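# Sort faulty pump bottles into the grey tray

## Task

Five empty pump bottles stand on the table, and one or two of them have a defective pump whose head stays pressed down after being pushed instead of springing back. Test them, place every defective bottle inside the grey tray, and leave every working bottle upright on the table top outside the tray. Nothing may count on the robot to stay where it is: open the grippers, move both arms away, and everything must be still shortly after you stop. Nothing may end up off the table.

## Robot and tools

Robot: two arms, left_arm and right_arm, each ending in a two-finger parallel gripper. All poses use one shared scene frame. Its origin sits on the table surface midway between the arms, +z is up, +x points away from the robot over the table, and left_arm is on the +y side. The arm names say nothing about which side of a camera image something is on. Reported positions are in metres and orientations are quaternions (w,x,y,z). Reported hand positions can be somewhat wrong, more so when an arm reaches far.

Gripper axes: the fingers point along the gripper's +z and close along its y. The reported position is the point between the pads when they are shut. Closed fingertips stick out about 33 mm past that point, fully open ones about 9 mm. Closing pushes the tips roughly 24 mm further out, so keep that much room above the table when you grip.

The row format (used by both motion tools): exactly 18 numbers, each from -1 to 1, always for both arms even if one is idle. Order: left dx, dy, dz, rx, ry, rz, left gripper position, force_limit, speed, then the same nine for the right arm. The first six of each arm are an offset, not a pose: a translation and a rotation vector (rx, ry, rz together) in that gripper's own axes. Scale: 1.0 equals 0.6 m or 180 degrees. Gripper numbers: position +1 is wide open (140 mm), the pads touch near -0.8, and -1 keeps closing until blocked. force_limit -1, 0, +1 give roughly 14, 60, 107 N of squeeze on parts up to 40 mm wide. speed -1, 0, +1 give roughly 30, 140, 250 mm/s of pad travel. A 0 is a real command; to leave a gripper unchanged, repeat its previous three numbers.

execute_actions(actions): a list of actions; each action is a list of up to 15 rows, one row per 1/30 s control step. A short action repeats its final row until 15 steps are used. Every row in an action is measured from the gripper's measured pose when that action began (for the first action in a call, from the last pose a result showed); rows do not add up. Each step the command is limited to 70 mm and 16 degrees away from the current measured pose, and the joint solver favours position over orientation. After an action the arm goes no further than its last limited pose, so big offsets need follow-up actions. An empty list just returns the current state and images.

move(target, speed, blocking): target is one 18-number row; its pose part is an offset in gripper axes from the pose in the most recent result that reported one. speed is the path's top speed in m/s, 0.002 to 0.5, default 0.25; rotation is capped at double that value in rad/s. Both grippers travel straight lines that finish together, lasting 0.5 to 10 s; anything needing longer is cut off at 10 s. Rotations take the shorter direction. Paths ignore obstacles and the other arm, grippers trail and drift off the line, and may exceed speed when an arm is almost fully stretched. Faster contact hits harder; aiming further beyond a contact presses harder. Gripper numbers are applied at the start. With blocking=false you get a result after 0.5 s while motion continues; you must call wait or stop before any new execute_actions or move. The result adds a move: line with the outcome (done, off_target, moving, held, fault) and active limits: limits=paced means the sent pose was clipped, limits=held means a safety check held back steps, after which the arm may lurch fast. Each gripper's remaining distance to target is given. If only one arm is named, the other finished.

wait(seconds): 0 to 10; the arms keep their last command, and it returns early when a running move ends. stop(): brakes a running move, needing stopping distance (more when fast); fingers keep moving. zoom_image(camera, region): camera is cam_left_wrist or cam_right_wrist (each 504x504); region is [x0, y0, x1, y1] in pixels from the top-left, at most 504 by 504. finished_scene(scene): pass the current scene's number; it ends the scene for good after the last command has been held, and reports success. Answering without a tool call ends everything.

Reading results: the state line left_arm: … | right_arm: … gives each gripper pose; Hand target lines show where the controller is steering each gripper. object_status: 0 moving, 1 blocked while opening, 2 blocked while closing (a grip; check for this after sending -1), 3 reached the commanded position or pads met (a thin item may still be held). position_measured is in nonlinear counts, 3 fully open to 230 pads touching. Stopped fingers hold until position changes by at least 0.01 or the object yields. To squeeze harder during a grip, raise force_limit and switch position between -1 and -0.98. A pose unreachable line means a clearance check altered or blocked the named arm's command.

Faults: if contact torque reaches a joint's load limit (waist 35, shoulder 35, upper arm roll 32, elbow 30, forearm roll 12, wrist pitch 12, wrist roll 12 N m, held weight included), that arm halts for 10 s and the rest of the call is skipped. Holding loads heats motors; MOTOR HOT warns, and OVER-TEMPERATURE FAULT brakes the arm until cool. The simulation runs on while you compose a reply, holding your last command.

Tips: to keep an arm still, send the offset back to its desired pose in a reply's first call, then zeros. Test a pump by pressing its head and watching whether it returns. Expect occasional tugs on held items or nudges to loose ones. Avoid dropping, slamming or shoving bottles, knocking anything off the table, and letting the arms collide or press on each other. Finish with grippers open and arms clear.

Each tool is called after "Emit:" by a JSON object that holds its "name" and its "arguments", one argument or row to a line.

## Session

I'll start by looking at the scene.

Emit:
{"name": "execute_actions", "arguments": {
  "actions": []
}}

Scene clock: 0.00 s.
left_arm: end_effector_position=(+0.0591, +0.7971, +0.2119) position_measured=3 object_status=3 end_effector_quat_wxyz=(+0.393, +0.890, -0.053, +0.223) | right_arm: end_effector_position=(+0.6034, -0.2391, +0.4145) position_measured=3 object_status=3 end_effector_quat_wxyz=(-0.002, +0.954, -0.300, +0.000)
Joint positions: left_arm=[ 1.615  0.659 -0.04  -1.291 -0.262  1.053  0.242] | right_arm=[-0.003 -0.003 -0.003 -1.571  0.003  1.571 -0.793]
Joint velocities: left_arm=[-0.001  0.     0.001  0.001  0.     0.    -0.   ] | right_arm=[ 0.     0.001 -0.    -0.001 -0.    -0.001 -0.   ]
Hand target (left_arm): +0.059, +0.797, +0.212; +0.393, +0.890, -0.053, +0.223
Hand target (right_arm): +0.603, -0.239, +0.415; -0.002, +0.954, -0.300, +0.000

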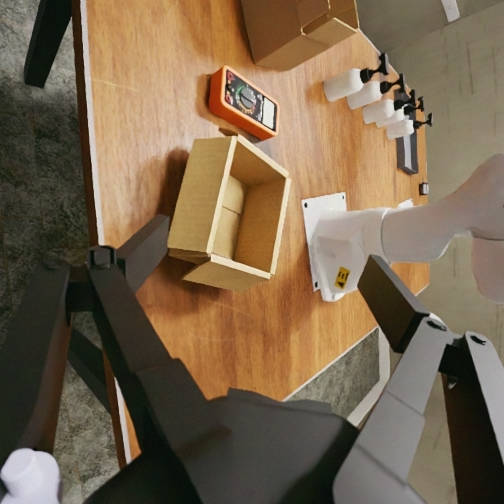

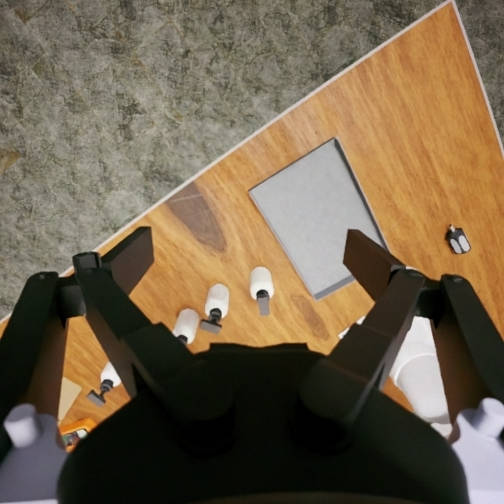

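Emit:
{"name": "zoom_image", "arguments": {
  "camera": "cam_right_wrist",
  "region": [60, 240, 320, 440]
}}

Emit:
{"name": "zoom_image", "arguments": {
  "camera": "cam_left_wrist",
  "region": [300, 30, 460, 190]
}}

Region (60, 240, 320, 440) of cam_right_wrist's 504x504 image, scaled by 1.938, with more detail than that image has; it fills the top 388 rows of this view, and the rest is white.

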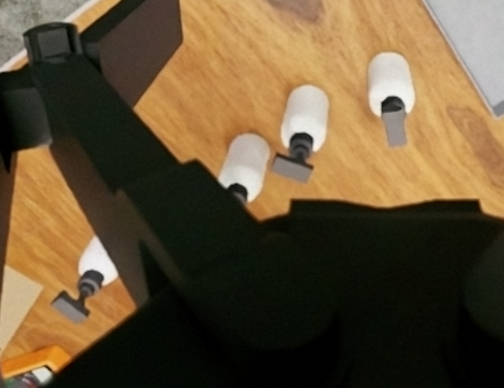

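Region (300, 30, 460, 190) of cam_left_wrist's 504x504 image, scaled by 3.150, with more detail than that image has.

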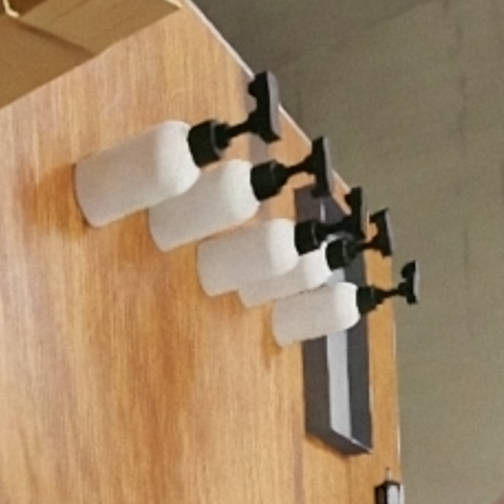

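Emit:
{"name": "move", "arguments": {
  "target": [0,0,0,0,0,0,1,0,0, 0,0,0,0,0,-0.194,1,0,0],
  "speed": 0.4
}}

Scene clock: 63.17 s.
left_arm: end_effector_position=(+0.0591, +0.7971, +0.2119) position_measured=3 object_status=3 end_effector_quat_wxyz=(+0.393, +0.890, -0.053, +0.223) | right_arm: end_effector_position=(+0.6034, -0.2387, +0.4145) position_measured=3 object_status=3 end_effector_quat_wxyz=(+0.000, +1.000, -0.006, +0.001)
Joint positions: left_arm=[ 1.615  0.659 -0.04  -1.291 -0.262  1.053  0.242] | right_arm=[-0.001 -0.003 -0.003 -1.571 -0.001  1.571 -1.389]
Joint velocities: left_arm=[ 0.001 -0.001  0.001  0.001  0.001  0.001  0.001] | right_arm=[-0.001  0.    -0.001  0.001 -0.     0.    -0.032]
Hand target (left_arm): +0.059, +0.797, +0.212; +0.393, +0.890, -0.053, +0.223
Hand target (right_arm): +0.603, -0.239, +0.415; -0.001, +1.000, -0.001, +0.001
Off the commanded pose (left_arm): 0.000 m, 0 deg.
Off the commanded pose (right_arm): 0.000 m, 1 deg.
move: done

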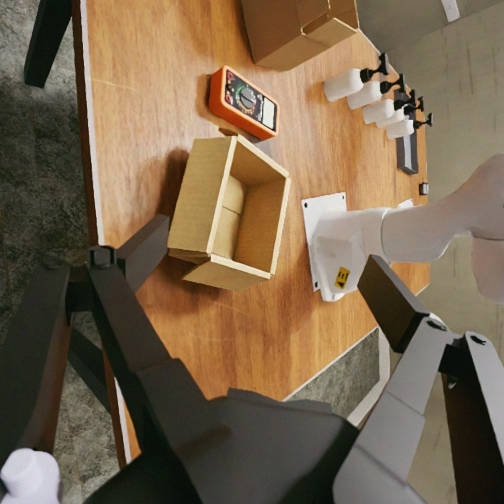

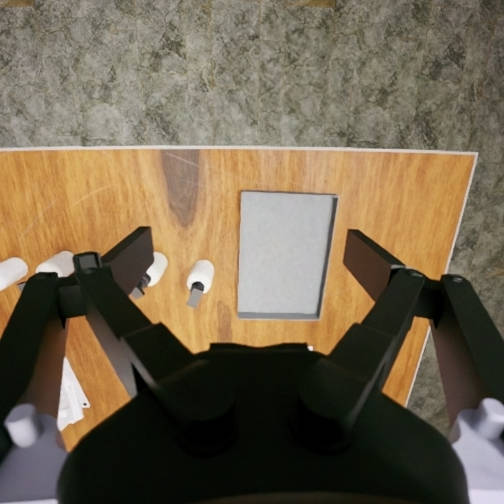

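Emit:
{"name": "move", "arguments": {
  "target": [0,0,0,0,0,0,1,0,0, 0,-0.3333,0,0,0,0,-1,0,0.5],
  "speed": 0.4
}}

Scene clock: 74.13 s.
left_arm: end_effector_position=(+0.0591, +0.7971, +0.2119) position_measured=3 object_status=3 end_effector_quat_wxyz=(+0.393, +0.890, -0.053, +0.223) | right_arm: end_effector_position=(+0.6069, -0.0372, +0.4143) position_measured=233 object_status=3 end_effector_quat_wxyz=(-0.002, +1.000, +0.001, +0.002)
Joint positions: left_arm=[ 1.615  0.659 -0.04  -1.291 -0.262  1.053  0.242] | right_arm=[ 0.223  0.252  0.118 -1.238 -0.027  1.493 -1.065]
Joint velocities: left_arm=[-0.001  0.002  0.    -0.001 -0.    -0.001 -0.001] | right_arm=[-0.     0.001 -0.     0.002 -0.001 -0.005  0.03 ]
Hand target (left_arm): +0.059, +0.797, +0.212; +0.393, +0.890, -0.053, +0.223
Hand target (right_arm): +0.607, -0.039, +0.414; +0.001, +1.000, -0.006, +0.001
Off the commanded pose (left_arm): 0.000 m, 0 deg.
Off the commanded pose (right_arm): 0.002 m, 1 deg.
move: done

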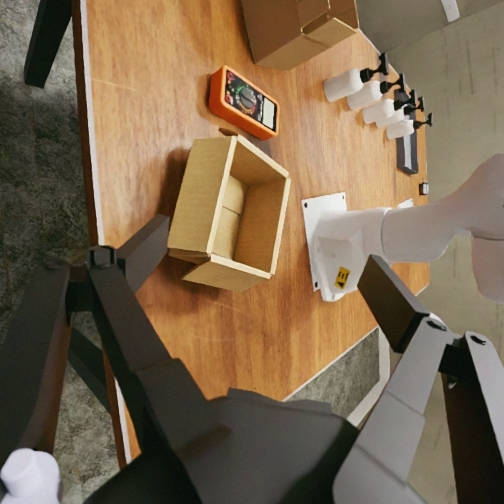

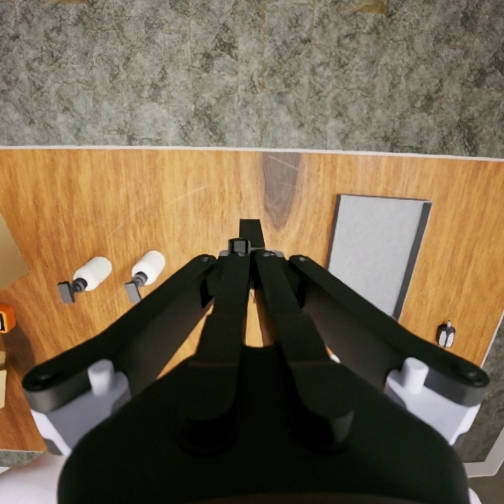

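Emit:
{"name": "move", "arguments": {
  "target": [0,0,0,0,0,0,1,0,0, -0.4167,-0.1667,0,0,0,0,-1,0,0.5],
  "speed": 0.4
}}

Scene clock: 83.50 s.
left_arm: end_effector_position=(+0.0591, +0.7971, +0.2119) position_measured=3 object_status=3 end_effector_quat_wxyz=(+0.393, +0.890, -0.053, +0.223) | right_arm: end_effector_position=(+0.3580, +0.0624, +0.4138) position_measured=233 object_status=3 end_effector_quat_wxyz=(-0.001, +1.000, +0.007, +0.001)
Joint positions: left_arm=[ 1.615  0.659 -0.04  -1.291 -0.262  1.053  0.242] | right_arm=[ 0.386 -0.2    0.316 -1.784  0.061  1.596 -0.716]
Joint velocities: left_arm=[ 0.     0.001 -0.001  0.001 -0.001  0.     0.001] | right_arm=[-0.001  0.001  0.     0.     0.002  0.001  0.03 ]
Hand target (left_arm): +0.059, +0.797, +0.212; +0.393, +0.890, -0.053, +0.223
Hand target (right_arm): +0.357, +0.064, +0.414; -0.003, +1.000, +0.001, +0.001
Off the commanded pose (left_arm): 0.000 m, 0 deg.
Off the commanded pose (right_arm): 0.001 m, 1 deg.
move: done

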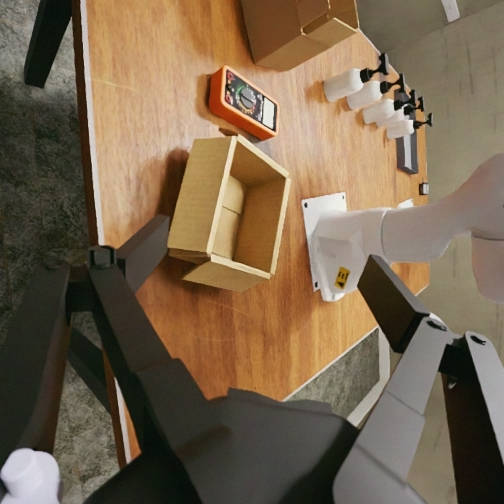

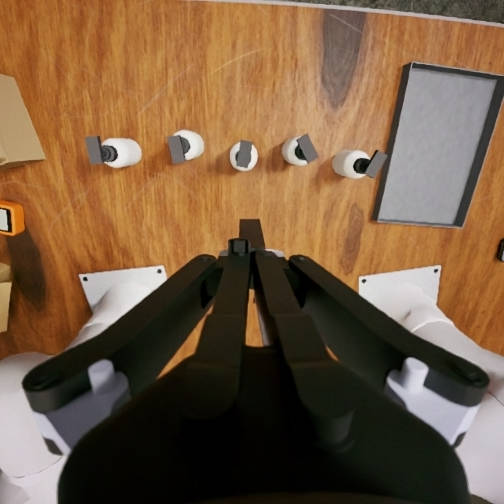

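Emit:
{"name": "zoom_image", "arguments": {
  "camera": "cam_right_wrist",
  "region": [70, 100, 410, 240]
}}

Emit:
{"name": "zoom_image", "arguments": {
  "camera": "cam_right_wrist",
  "region": [150, 110, 330, 240]
}}

Region (70, 100, 410, 240) of cam_right_wrist's 504x504 image, scaled by 1.482, with more detail than that image has; it fills the top 208 rows of this view, and the rest is white.

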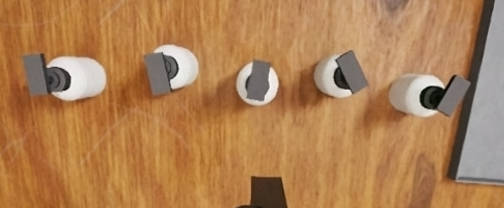

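Region (150, 110, 330, 240) of cam_right_wrist's 504x504 image, scaled by 2.800, with more detail than that image has.

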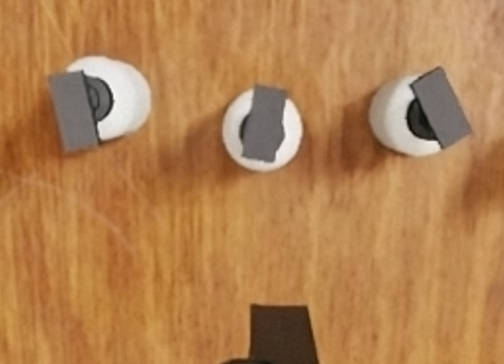

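Emit:
{"name": "zoom_image", "arguments": {
  "camera": "cam_right_wrist",
  "region": [76, 120, 220, 180]
}}

Emit:
{"name": "zoom_image", "arguments": {
  "camera": "cam_right_wrist",
  "region": [270, 125, 414, 195]
}}

Region (76, 120, 220, 180) of cam_right_wrist's 504x504 image, scaled by 3.500, with more detail than that image has; it fills the top 210 rows of this view, and the rest is white.

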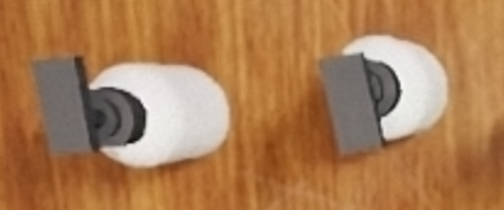

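Region (270, 125, 414, 195) of cam_right_wrist's 504x504 image, scaled by 3.500, with more detail than that image has; it fills the top 245 rows of this view, and the rest is white.

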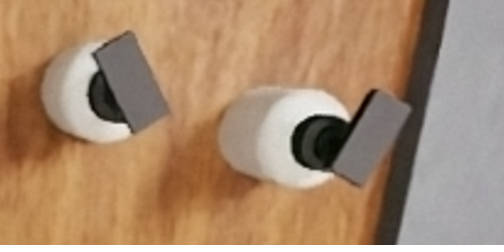

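Emit:
{"name": "move", "arguments": {
  "target": [0,0,0,0,0,0,1,0,0, 0.075,-0.003,0.32,0,0,0.004,-1,0,0.5],
  "speed": 0.3
}}

Scene clock: 151.20 s.
left_arm: end_effector_position=(+0.0591, +0.7971, +0.2119) position_measured=3 object_status=3 end_effector_quat_wxyz=(+0.393, +0.890, -0.053, +0.223) | right_arm: end_effector_position=(+0.4020, +0.0645, +0.2225) position_measured=233 object_status=3 end_effector_quat_wxyz=(-0.000, +1.000, -0.002, -0.001)
Joint positions: left_arm=[ 1.615  0.659 -0.04  -1.291 -0.262  1.053  0.242] | right_arm=[ 0.365 -0.069  0.31  -2.139  0.025  2.072 -0.731]
Joint velocities: left_arm=[ 0.    -0.    -0.001 -0.002 -0.001 -0.001  0.001] | right_arm=[ 0.     0.    -0.     0.001  0.002  0.01  -0.001]
Hand target (left_arm): +0.059, +0.797, +0.212; +0.393, +0.890, -0.053, +0.223
Hand target (right_arm): +0.404, +0.064, +0.222; -0.000, +1.000, +0.000, +0.001
Off the commanded pose (left_arm): 0.000 m, 0 deg.
Off the commanded pose (right_arm): 0.002 m, 0 deg.
move: done

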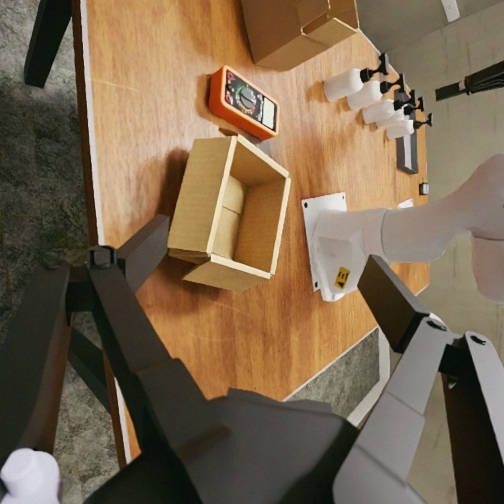

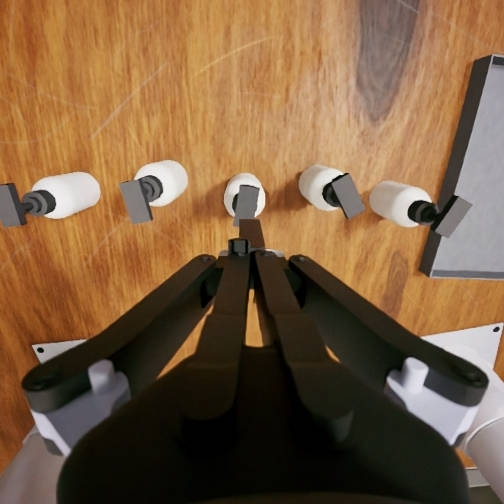

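Emit:
{"name": "zoom_image", "arguments": {
  "camera": "cam_right_wrist",
  "region": [200, 160, 300, 260]
}}

Emit:
{"name": "zoom_image", "arguments": {
  "camera": "cam_left_wrist",
  "region": [360, 50, 480, 150]
}}

Region (200, 160, 300, 260) of cam_right_wrist's 504x504 image, scaled by 5.040, with more detail than that image has.

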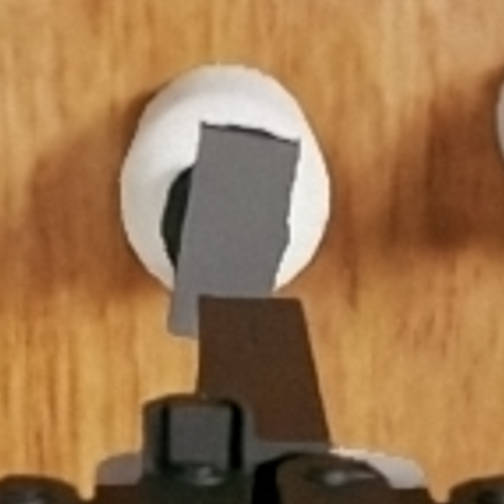

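Region (360, 50, 480, 150) of cam_left_wrist's 504x504 image, scaled by 4.200, with more detail than that image has.

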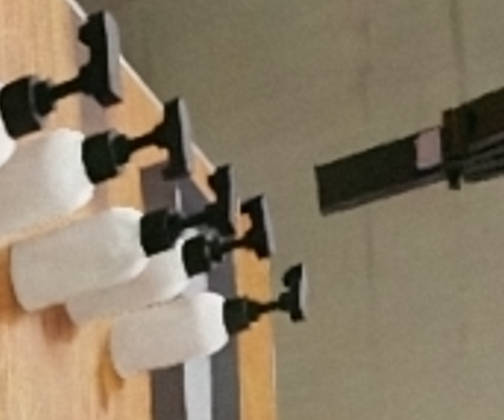

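Emit:
{"name": "move", "arguments": {
  "target": [0,0,0,0,0,0,1,0,0, 0.0117,-0.005,0.0708,0,0,0,-1,0,0.5],
  "speed": 0.15
}}

Emit:
{"name": "zoom_image", "arguments": {
  "camera": "cam_right_wrist",
  "region": [200, 160, 300, 260]
}}

Emit:
{"name": "zoom_image", "arguments": {
  "camera": "cam_left_wrist",
  "region": [360, 50, 480, 150]
}}

Scene clock: 166.67 s.
left_arm: end_effector_position=(+0.0591, +0.7971, +0.2119) position_measured=3 object_status=3 end_effector_quat_wxyz=(+0.393, +0.890, -0.053, +0.223) | right_arm: end_effector_position=(+0.4075, +0.0673, +0.1805) position_measured=233 object_status=3 end_effector_quat_wxyz=(+0.000, +1.000, +0.000, -0.003)
Joint positions: left_arm=[ 1.615  0.659 -0.04  -1.291 -0.262  1.053  0.242] | right_arm=[ 0.365 -0.003  0.31  -2.176  0.006  2.169 -0.725]
Joint velocities: left_arm=[ 0.     0.001 -0.001 -0.001  0.     0.     0.001] | right_arm=[-0.    -0.    -0.    -0.001 -0.     0.012  0.004]
Hand target (left_arm): +0.059, +0.797, +0.212; +0.393, +0.890, -0.053, +0.223
Hand target (right_arm): +0.409, +0.067, +0.180; +0.000, +1.000, -0.002, -0.001
Off the commanded pose (left_arm): 0.000 m, 0 deg.
Off the commanded pose (right_arm): 0.002 m, 0 deg.
move: done

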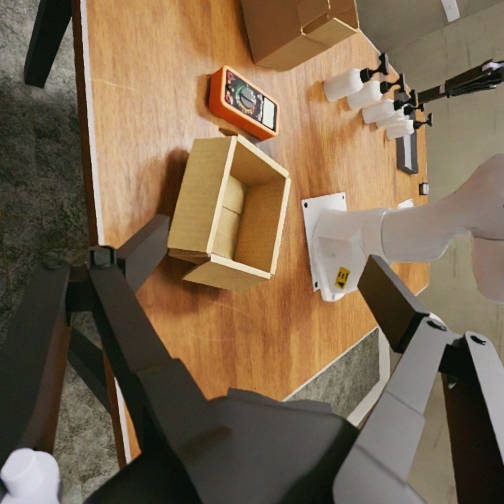

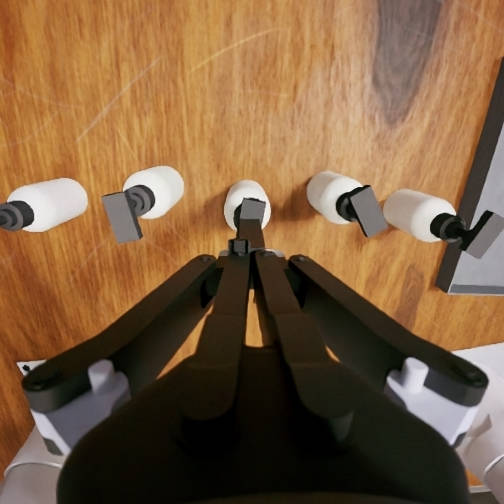

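Region (200, 160, 300, 260) of cam_right_wrist's 504x504 image, scaled by 5.040, with more detail than that image has.

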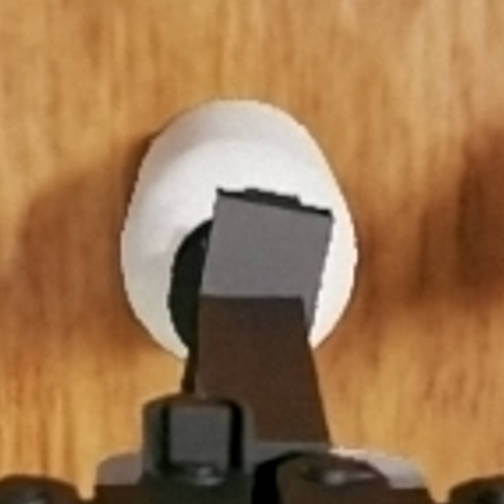

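Region (360, 50, 480, 150) of cam_left_wrist's 504x504 image, scaled by 4.200, with more detail than that image has.

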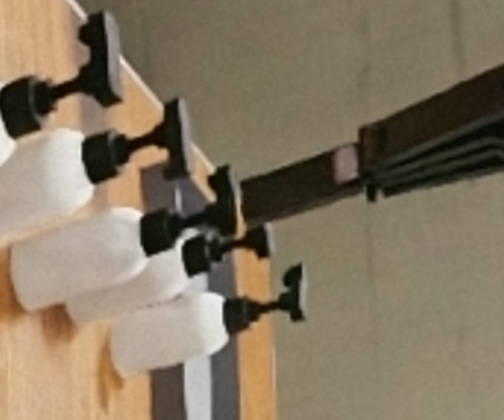

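Emit:
{"name": "move", "arguments": {
  "target": [0,0,0,0,0,0,1,0,0, 0.0015,0,0.026,0,0,0,-1,0,0.5],
  "speed": 0.03
}}

Emit:
{"name": "zoom_image", "arguments": {
  "camera": "cam_left_wrist",
  "region": [360, 50, 480, 150]
}}

Scene clock: 170.57 s.
left_arm: end_effector_position=(+0.0591, +0.7971, +0.2119) position_measured=3 object_status=3 end_effector_quat_wxyz=(+0.393, +0.890, -0.053, +0.223) | right_arm: end_effector_position=(+0.4075, +0.0674, +0.1663) position_measured=233 object_status=3 end_effector_quat_wxyz=(+0.000, +1.000, +0.001, -0.004)
Joint positions: left_arm=[ 1.615  0.659 -0.04  -1.291 -0.262  1.053  0.242] | right_arm=[ 0.365  0.018  0.31  -2.191  0.001  2.202 -0.724]
Joint velocities: left_arm=[ 0.    -0.    -0.    -0.     0.001  0.     0.001] | right_arm=[-0.001  0.    -0.001 -0.002 -0.002  0.015  0.   ]
Hand target (left_arm): +0.059, +0.797, +0.212; +0.393, +0.890, -0.053, +0.223
Hand target (right_arm): +0.408, +0.067, +0.165; +0.000, +1.000, +0.000, -0.003
Off the commanded pose (left_arm): 0.000 m, 0 deg.
Off the commanded pose (right_arm): 0.002 m, 0 deg.
move: done

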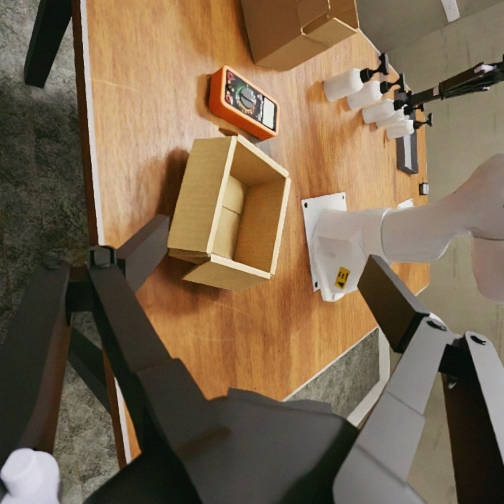

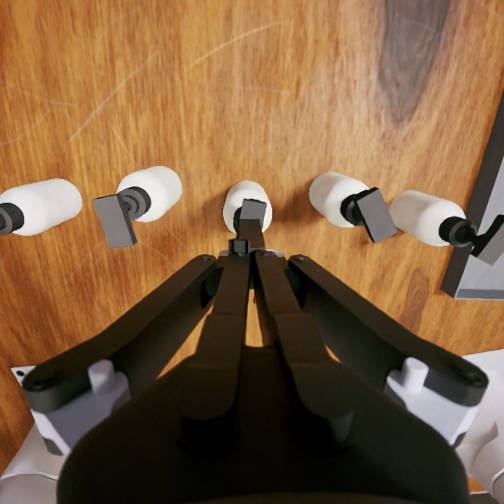

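Region (360, 50, 480, 150) of cam_left_wrist's 504x504 image, scaled by 4.200, with more detail than that image has.

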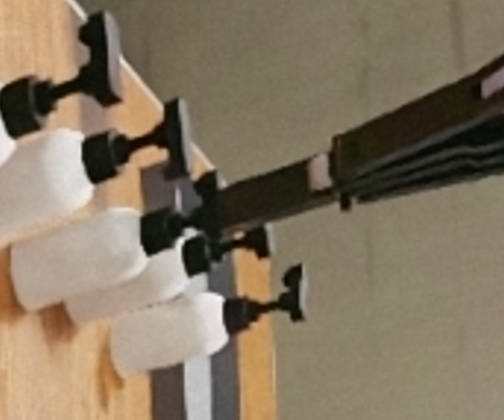

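Emit:
{"name": "move", "arguments": {
  "target": [0,0,0,0,0,0,1,0,0, 0.001,0,0.008,0,0,0,-1,0,0.5],
  "speed": 0.02
}}

Emit:
{"name": "zoom_image", "arguments": {
  "camera": "cam_left_wrist",
  "region": [380, 70, 450, 130]
}}

Scene clock: 176.60 s.
left_arm: end_effector_position=(+0.0591, +0.7971, +0.2119) position_measured=3 object_status=3 end_effector_quat_wxyz=(+0.393, +0.890, -0.053, +0.223) | right_arm: end_effector_position=(+0.4077, +0.0680, +0.1632) position_measured=233 object_status=3 end_effector_quat_wxyz=(-0.000, +1.000, +0.001, -0.005)
Joint positions: left_arm=[ 1.615  0.659 -0.04  -1.291 -0.262  1.053  0.242] | right_arm=[ 0.365  0.023  0.31  -2.193  0.001  2.209 -0.724]
Joint velocities: left_arm=[-0.002 -0.002 -0.     0.001  0.001  0.     0.001] | right_arm=[ 0.001  0.001 -0.001 -0.     0.     0.004  0.001]
Hand target (left_arm): +0.059, +0.797, +0.212; +0.393, +0.890, -0.053, +0.223
Hand target (right_arm): +0.408, +0.067, +0.161; +0.000, +1.000, +0.001, -0.004
Off the commanded pose (left_arm): 0.000 m, 0 deg.
Off the commanded pose (right_arm): 0.002 m, 0 deg.
move: done

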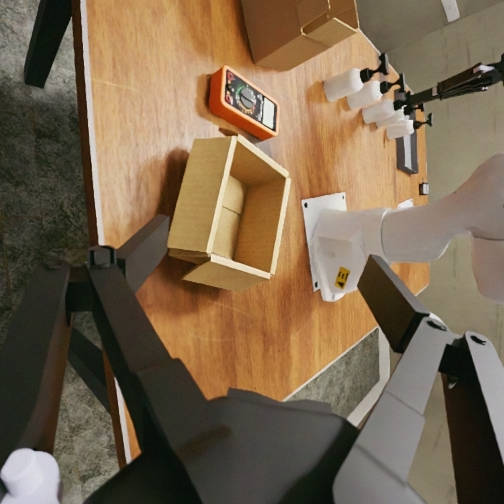

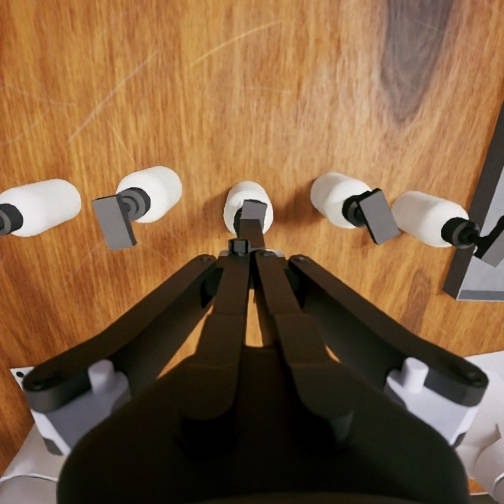

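Region (380, 70, 450, 130) of cam_left_wrist's 504x504 image, scaled by 7.200, with more detail than that image has; it fills the top 432 rows of this view, and the rest is white.

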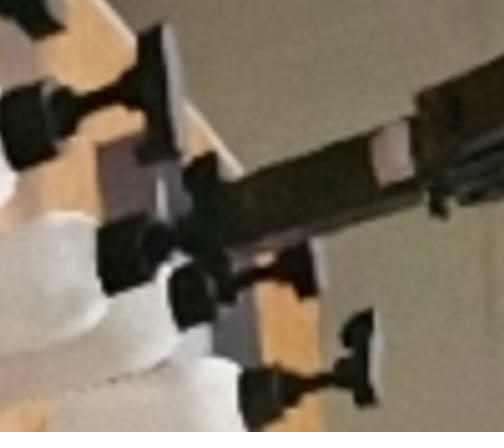

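Emit:
{"name": "zoom_image", "arguments": {
  "camera": "cam_right_wrist",
  "region": [300, 160, 420, 260]
}}

Emit:
{"name": "zoom_image", "arguments": {
  "camera": "cam_right_wrist",
  "region": [80, 160, 200, 260]
}}

Region (300, 160, 420, 260) of cam_right_wrist's 504x504 image, scaled by 4.200, with more detail than that image has.

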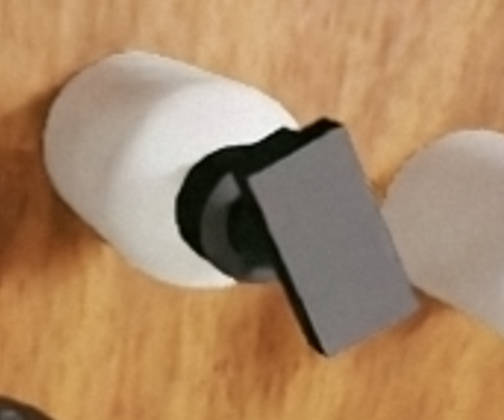

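Region (80, 160, 200, 260) of cam_right_wrist's 504x504 image, scaled by 4.200, with more detail than that image has.

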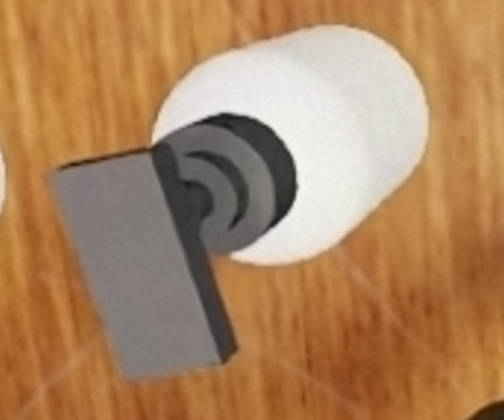

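Emit:
{"name": "move", "arguments": {
  "target": [0,0,0,0,0,0,1,0,0, 0,0,-0.042,0,0,0,-1,0,0.5],
  "speed": 0.1
}}

Emit:
{"name": "zoom_image", "arguments": {
  "camera": "cam_left_wrist",
  "region": [360, 50, 480, 150]
}}

Scene clock: 195.00 s.
left_arm: end_effector_position=(+0.0591, +0.7971, +0.2119) position_measured=3 object_status=3 end_effector_quat_wxyz=(+0.393, +0.890, -0.053, +0.223) | right_arm: end_effector_position=(+0.4081, +0.0687, +0.1876) position_measured=233 object_status=3 end_effector_quat_wxyz=(-0.000, +1.000, +0.000, -0.003)
Joint positions: left_arm=[ 1.615  0.659 -0.04  -1.291 -0.262  1.053  0.242] | right_arm=[ 0.365 -0.008  0.31  -2.163  0.009  2.152 -0.727]
Joint velocities: left_arm=[ 0.    -0.001  0.001  0.     0.001  0.     0.001] | right_arm=[-0.001  0.001 -0.001  0.     0.001 -0.011 -0.004]
Hand target (left_arm): +0.059, +0.797, +0.212; +0.393, +0.890, -0.053, +0.223
Hand target (right_arm): +0.408, +0.068, +0.188; -0.000, +1.000, +0.001, -0.005
Off the commanded pose (left_arm): 0.000 m, 0 deg.
Off the commanded pose (right_arm): 0.001 m, 0 deg.
move: done

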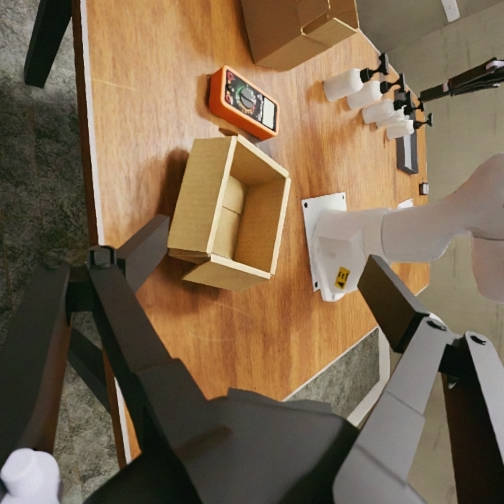

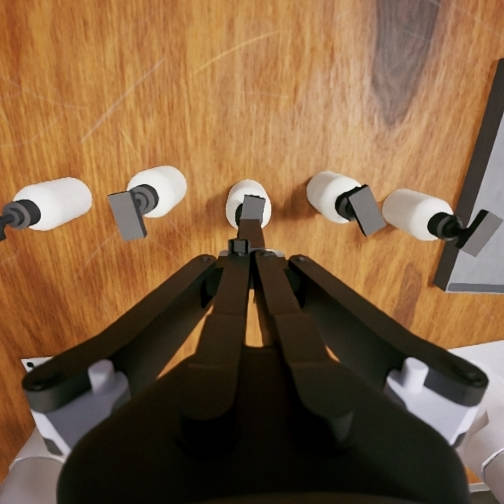

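Region (360, 50, 480, 150) of cam_left_wrist's 504x504 image, scaled by 4.200, with more detail than that image has.

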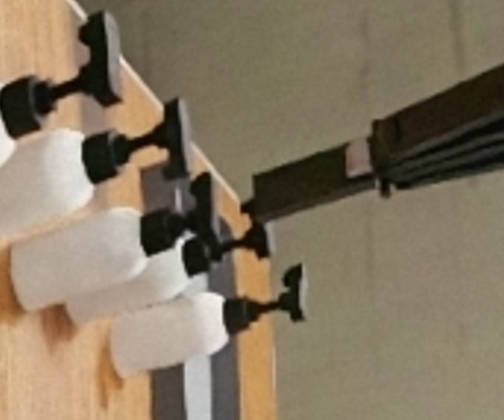

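Emit:
{"name": "move", "arguments": {
  "target": [0,0,0,0,0,0,1,0,0, 0.0298,-0.1755,0,0,0.002,0,-1,0,0.5],
  "speed": 0.3
}}

Emit:
{"name": "zoom_image", "arguments": {
  "camera": "cam_right_wrist",
  "region": [200, 160, 300, 260]
}}

Emit:
{"name": "zoom_image", "arguments": {
  "camera": "cam_left_wrist",
  "region": [360, 50, 480, 150]
}}

Scene clock: 200.43 s.
left_arm: end_effector_position=(+0.0591, +0.7971, +0.2119) position_measured=3 object_status=3 end_effector_quat_wxyz=(+0.393, +0.890, -0.053, +0.223) | right_arm: end_effector_position=(+0.4258, +0.1753, +0.1879) position_measured=233 object_status=3 end_effector_quat_wxyz=(-0.003, +1.000, +0.007, -0.000)
Joint positions: left_arm=[ 1.615  0.659 -0.04  -1.291 -0.262  1.053  0.242] | right_arm=[ 0.474  0.273  0.321 -1.808 -0.093  2.07  -0.581]
Joint velocities: left_arm=[-0.     0.002  0.001  0.001 -0.    -0.001  0.   ] | right_arm=[ 0.006 -0.001 -0.005  0.002  0.    -0.009  0.032]
Hand target (left_arm): +0.059, +0.797, +0.212; +0.393, +0.890, -0.053, +0.223
Hand target (right_arm): +0.426, +0.174, +0.187; -0.000, +1.000, +0.001, +0.000
Off the commanded pose (left_arm): 0.000 m, 0 deg.
Off the commanded pose (right_arm): 0.001 m, 1 deg.
move: done

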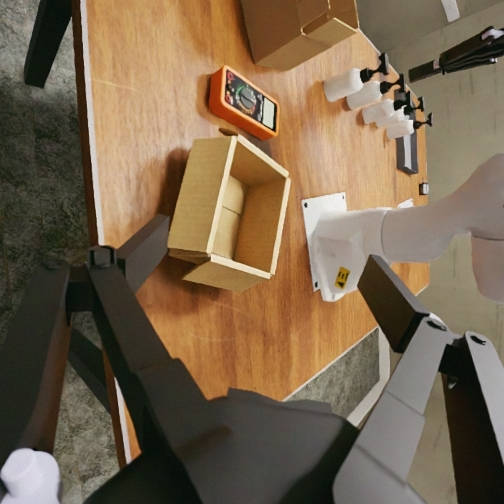

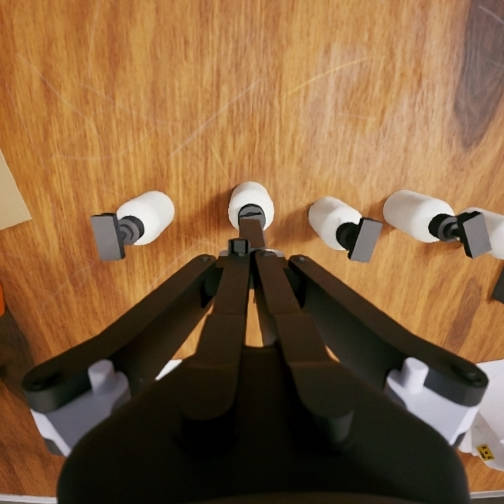

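Region (200, 160, 300, 260) of cam_right_wrist's 504x504 image, scaled by 5.040, with more detail than that image has.

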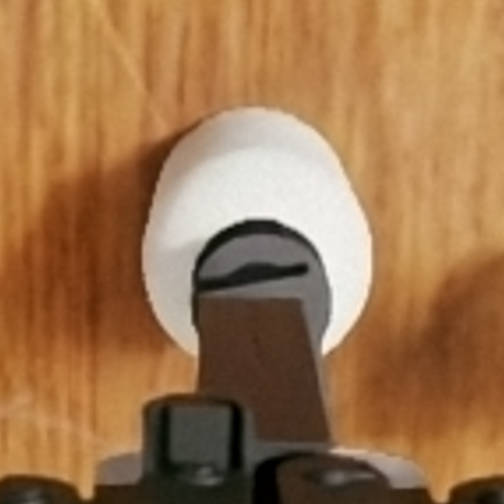

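Region (360, 50, 480, 150) of cam_left_wrist's 504x504 image, scaled by 4.200, with more detail than that image has.

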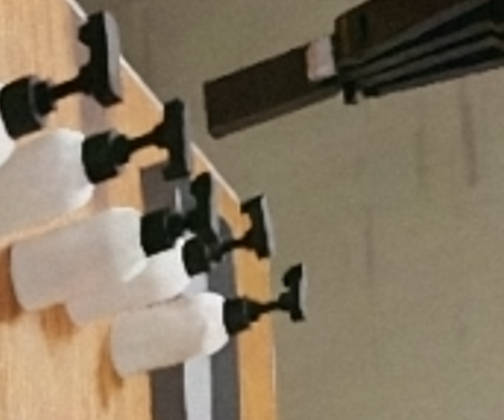

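Emit:
{"name": "execute_actions", "arguments": {
  "actions": [
    [[0,0,0,0,0,0,1,0,0,-0.001,0.002,0.002,-0.002,0,0.0045,-1,0,0.5],[0,0,0,0,0,0,1,0,0,-0.002,0.0035,0.005,-0.002,0,0.0045,-1,0,0.5],[0,0,0,0,0,0,1,0,0,-0.003,0.0045,0.008,-0.002,0,0.0045,-1,0,0.5],[0,0,0,0,0,0,1,0,0,-0.0042,0.0055,0.011,-0.002,0,0.0045,-1,0,0.5],[0,0,0,0,0,0,1,0,0,-0.0042,0.0055,0.014,-0.002,0,0.0045,-1,0,0.5],[0,0,0,0,0,0,1,0,0,-0.0042,0.0055,0.017,-0.002,0,0.0045,-1,0,0.5],[0,0,0,0,0,0,1,0,0,-0.0042,0.0055,0.020,-0.002,0,0.0045,-1,0,0.5],[0,0,0,0,0,0,1,0,0,-0.0042,0.0055,0.023,-0.002,0,0.0045,-1,0,0.5],[0,0,0,0,0,0,1,0,0,-0.0042,0.0055,0.026,-0.002,0,0.0045,-1,0,0.5],[0,0,0,0,0,0,1,0,0,-0.0042,0.0055,0.029,-0.002,0,0.0045,-1,0,0.5],[0,0,0,0,0,0,1,0,0,-0.0042,0.0055,0.032,-0.002,0,0.0045,-1,0,0.5],[0,0,0,0,0,0,1,0,0,-0.0042,0.0055,0.035,-0.002,0,0.0045,-1,0,0.5],[0,0,0,0,0,0,1,0,0,-0.0042,0.0055,0.038,-0.002,0,0.0045,-1,0,0.5],[0,0,0,0,0,0,1,0,0,-0.0042,0.0055,0.041,-0.002,0,0.0045,-1,0,0.5],[0,0,0,0,0,0,1,0,0,-0.0042,0.0055,0.044,-0.002,0,0.0045,-1,0,0.5]]
  ]
}}

Emit:
{"name": "wait", "arguments": {
  "seconds": 0.4
}}

Emit:
{"name": "zoom_image", "arguments": {
  "camera": "cam_left_wrist",
  "region": [360, 50, 480, 150]
}}

Scene clock: 224.20 s.
left_arm: end_effector_position=(+0.0591, +0.7971, +0.2119) position_measured=3 object_status=3 end_effector_quat_wxyz=(+0.393, +0.890, -0.053, +0.223) | right_arm: end_effector_position=(+0.4218, +0.1714, +0.1688) position_measured=233 object_status=3 end_effector_quat_wxyz=(+0.001, +1.000, +0.002, -0.002)
Joint positions: left_arm=[ 1.615  0.659 -0.04  -1.291 -0.262  1.053  0.242] | right_arm=[ 0.475  0.284  0.32  -1.842 -0.1    2.105 -0.566]
Joint velocities: left_arm=[ 0.    -0.    -0.    -0.001  0.     0.     0.   ] | right_arm=[ 0.003  0.041 -0.002 -0.053 -0.022  0.107  0.014]
Hand target (left_arm): +0.059, +0.797, +0.212; +0.393, +0.890, -0.053, +0.223
Hand target (right_arm): +0.423, +0.172, +0.162; +0.000, +1.000, -0.000, -0.000
Off the commanded pose (left_arm): 0.000 m, 0 deg.
Off the commanded pose (right_arm): 0.008 m, 0 deg.

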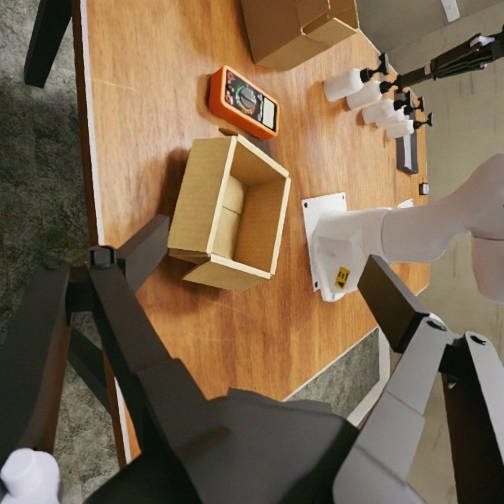

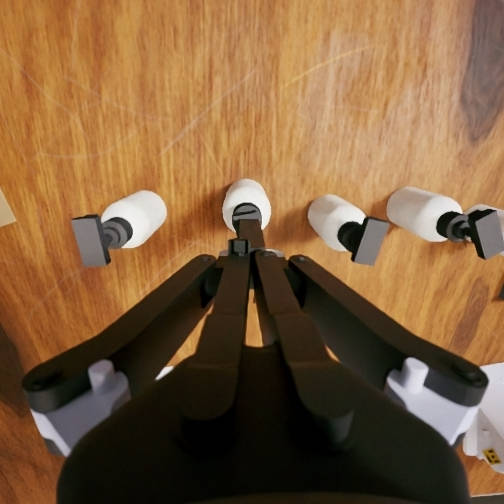

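Scene clock: 224.60 s.
left_arm: end_effector_position=(+0.0591, +0.7971, +0.2119) position_measured=3 object_status=3 end_effector_quat_wxyz=(+0.393, +0.890, -0.053, +0.223) | right_arm: end_effector_position=(+0.4231, +0.1734, +0.1658) position_measured=233 object_status=3 end_effector_quat_wxyz=(-0.002, +1.000, +0.001, +0.000)
Joint positions: left_arm=[ 1.615  0.659 -0.04  -1.291 -0.262  1.053  0.242] | right_arm=[ 0.476  0.288  0.32  -1.847 -0.102  2.121 -0.563]
Joint velocities: left_arm=[ 0.001  0.001 -0.     0.001  0.    -0.001  0.   ] | right_arm=[ 0.001  0.001 -0.001 -0.001 -0.001  0.009  0.003]
Hand target (left_arm): +0.059, +0.797, +0.212; +0.393, +0.890, -0.053, +0.223
Hand target (right_arm): +0.423, +0.172, +0.162; +0.000, +1.000, -0.000, -0.000
Off the commanded pose (left_arm): 0.000 m, 0 deg.
Off the commanded pose (right_arm): 0.005 m, 0 deg.
wait: 0.40 s; at rest by 0.33 s

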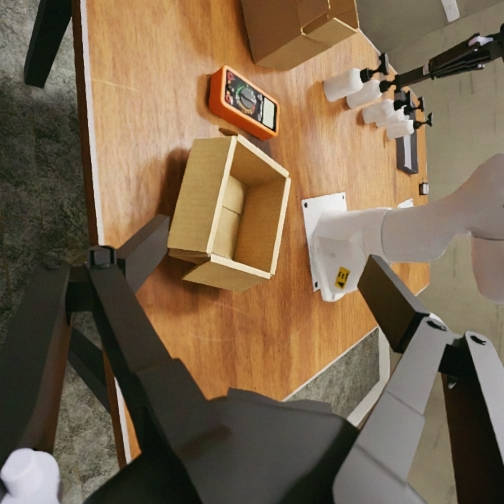

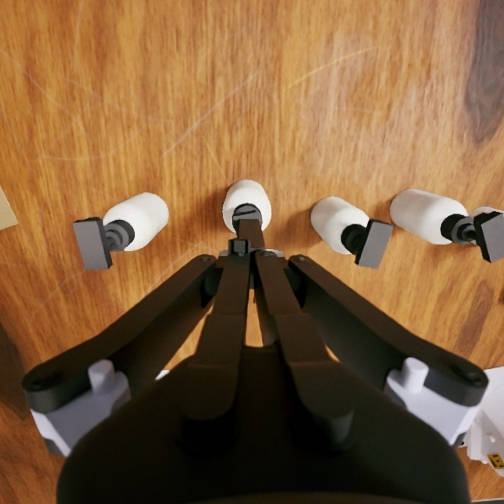

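Region (360, 50, 480, 150) of cam_left_wrist's 504x504 image, scaled by 4.200, with more detail than that image has.

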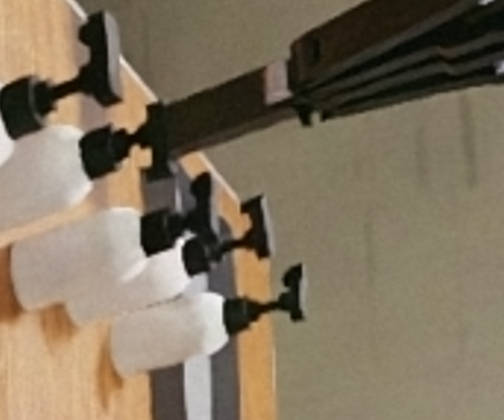

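Emit:
{"name": "execute_actions", "arguments": {
  "actions": [
    [[0,0,0,0,0,0,1,0,0,0,0.002,0.009,0,0,0,-1,0,0.5],[0,0,0,0,0,0,1,0,0,0,0.002,0.011,0,0,0,-1,0,0.5],[0,0,0,0,0,0,1,0,0,0,0.002,0.013,0,0,0,-1,0,0.5],[0,0,0,0,0,0,1,0,0,0,0.002,0.014,0,0,0,-1,0,0.5],[0,0,0,0,0,0,1,0,0,0,0.002,0.014,0,0,0,-1,0,0.5],[0,0,0,0,0,0,1,0,0,0,0.002,0.014,0,0,0,-1,0,0.5],[0,0,0,0,0,0,1,0,0,0,0.002,0.014,0,0,0,-1,0,0.5],[0,0,0,0,0,0,1,0,0,0,0.002,0.014,0,0,0,-1,0,0.5],[0,0,0,0,0,0,1,0,0,0,0.002,0.014,0,0,0,-1,0,0.5],[0,0,0,0,0,0,1,0,0,0,0.002,0.006,0,0,0,-1,0,0.5],[0,0,0,0,0,0,1,0,0,0,0.002,-0.003,0,0,0,-1,0,0.5],[0,0,0,0,0,0,1,0,0,0,0.002,-0.012,0,0,0,-1,0,0.5],[0,0,0,0,0,0,1,0,0,0,0.002,-0.021,0,0,0,-1,0,0.5],[0,0,0,0,0,0,1,0,0,0,0.002,-0.030,0,0,0,-1,0,0.5],[0,0,0,0,0,0,1,0,0,0,0.002,-0.038,0,0,0,-1,0,0.5]]
  ]
}}

Emit:
{"name": "wait", "arguments": {
  "seconds": 0.4
}}

Emit:
{"name": "zoom_image", "arguments": {
  "camera": "cam_left_wrist",
  "region": [360, 50, 480, 150]
}}

Emit:
{"name": "zoom_image", "arguments": {
  "camera": "cam_right_wrist",
  "region": [70, 175, 190, 275]
}}

Scene clock: 240.13 s.
left_arm: end_effector_position=(+0.0591, +0.7971, +0.2119) position_measured=3 object_status=3 end_effector_quat_wxyz=(+0.393, +0.890, -0.053, +0.223) | right_arm: end_effector_position=(+0.4252, +0.1750, +0.1767) position_measured=233 object_status=3 end_effector_quat_wxyz=(-0.006, +1.000, -0.000, +0.004)
Joint positions: left_arm=[ 1.615  0.659 -0.04  -1.291 -0.262  1.053  0.242] | right_arm=[ 0.475  0.274  0.32  -1.838 -0.099  2.111 -0.563]
Joint velocities: left_arm=[ 0.    -0.    -0.002 -0.001 -0.    -0.001 -0.001] | right_arm=[-0.013 -0.15   0.004  0.164  0.039 -0.2   -0.014]
Hand target (left_arm): +0.059, +0.797, +0.212; +0.393, +0.890, -0.053, +0.223
Hand target (right_arm): +0.423, +0.172, +0.188; -0.002, +1.000, +0.002, +0.000
Off the commanded pose (left_arm): 0.000 m, 0 deg.
Off the commanded pose (right_arm): 0.012 m, 1 deg.

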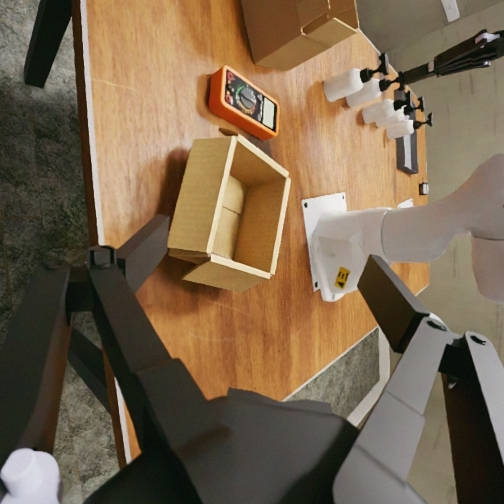

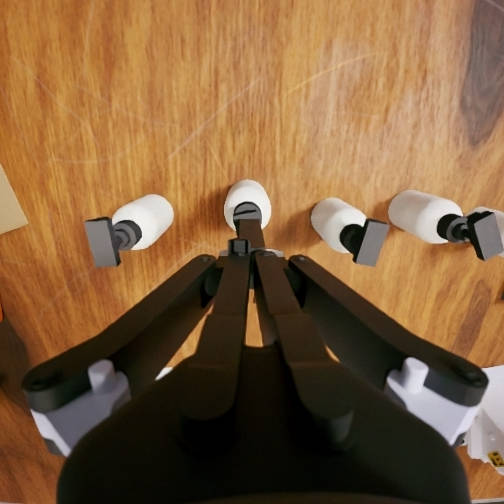

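Scene clock: 240.53 s.
left_arm: end_effector_position=(+0.0591, +0.7971, +0.2119) position_measured=3 object_status=3 end_effector_quat_wxyz=(+0.393, +0.890, -0.053, +0.223) | right_arm: end_effector_position=(+0.4250, +0.1733, +0.1890) position_measured=233 object_status=3 end_effector_quat_wxyz=(-0.004, +1.000, -0.000, +0.004)
Joint positions: left_arm=[ 1.615  0.659 -0.04  -1.291 -0.262  1.053  0.242] | right_arm=[ 0.474  0.26   0.321 -1.825 -0.095  2.081 -0.566]
Joint velocities: left_arm=[ 0.001  0.    -0.    -0.001  0.001  0.001 -0.001] | right_arm=[ 0.     0.001 -0.002  0.001  0.002 -0.02  -0.004]
Hand target (left_arm): +0.059, +0.797, +0.212; +0.393, +0.890, -0.053, +0.223
Hand target (right_arm): +0.423, +0.172, +0.188; -0.002, +1.000, +0.002, +0.000
Off the commanded pose (left_arm): 0.000 m, 0 deg.
Off the commanded pose (right_arm): 0.002 m, 1 deg.
wait: 0.40 s; no rest

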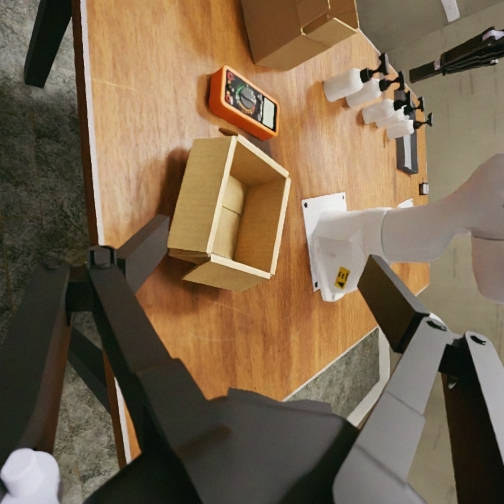

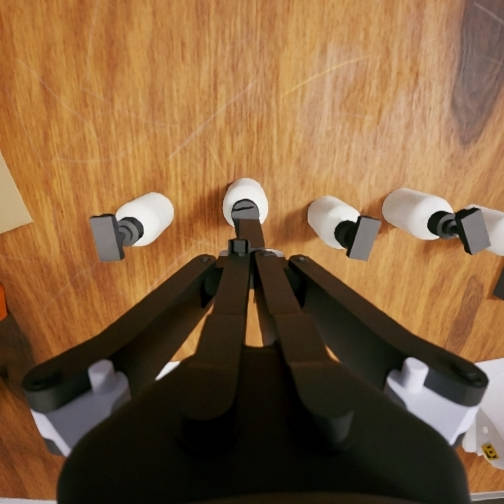

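Region (360, 50, 480, 150) of cam_left_wrist's 504x504 image, scaled by 4.200, with more detail than that image has.

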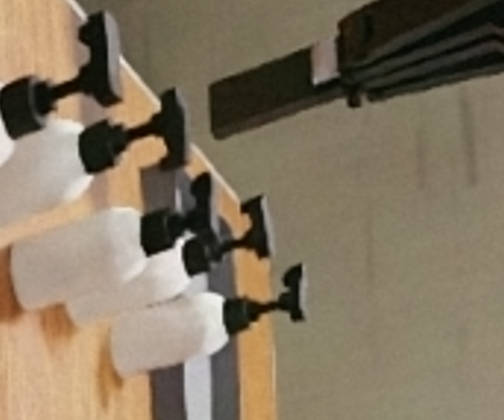

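Region (70, 175, 190, 275) of cam_right_wrist's 504x504 image, scaled by 4.200, with more detail than that image has.

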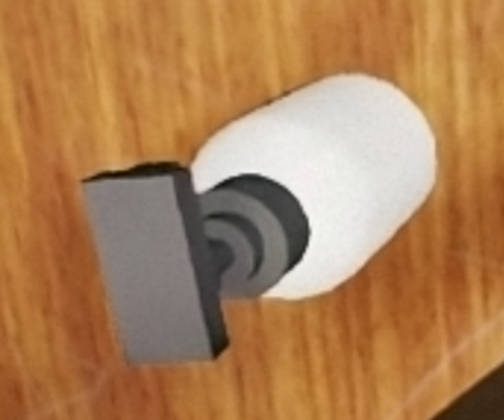

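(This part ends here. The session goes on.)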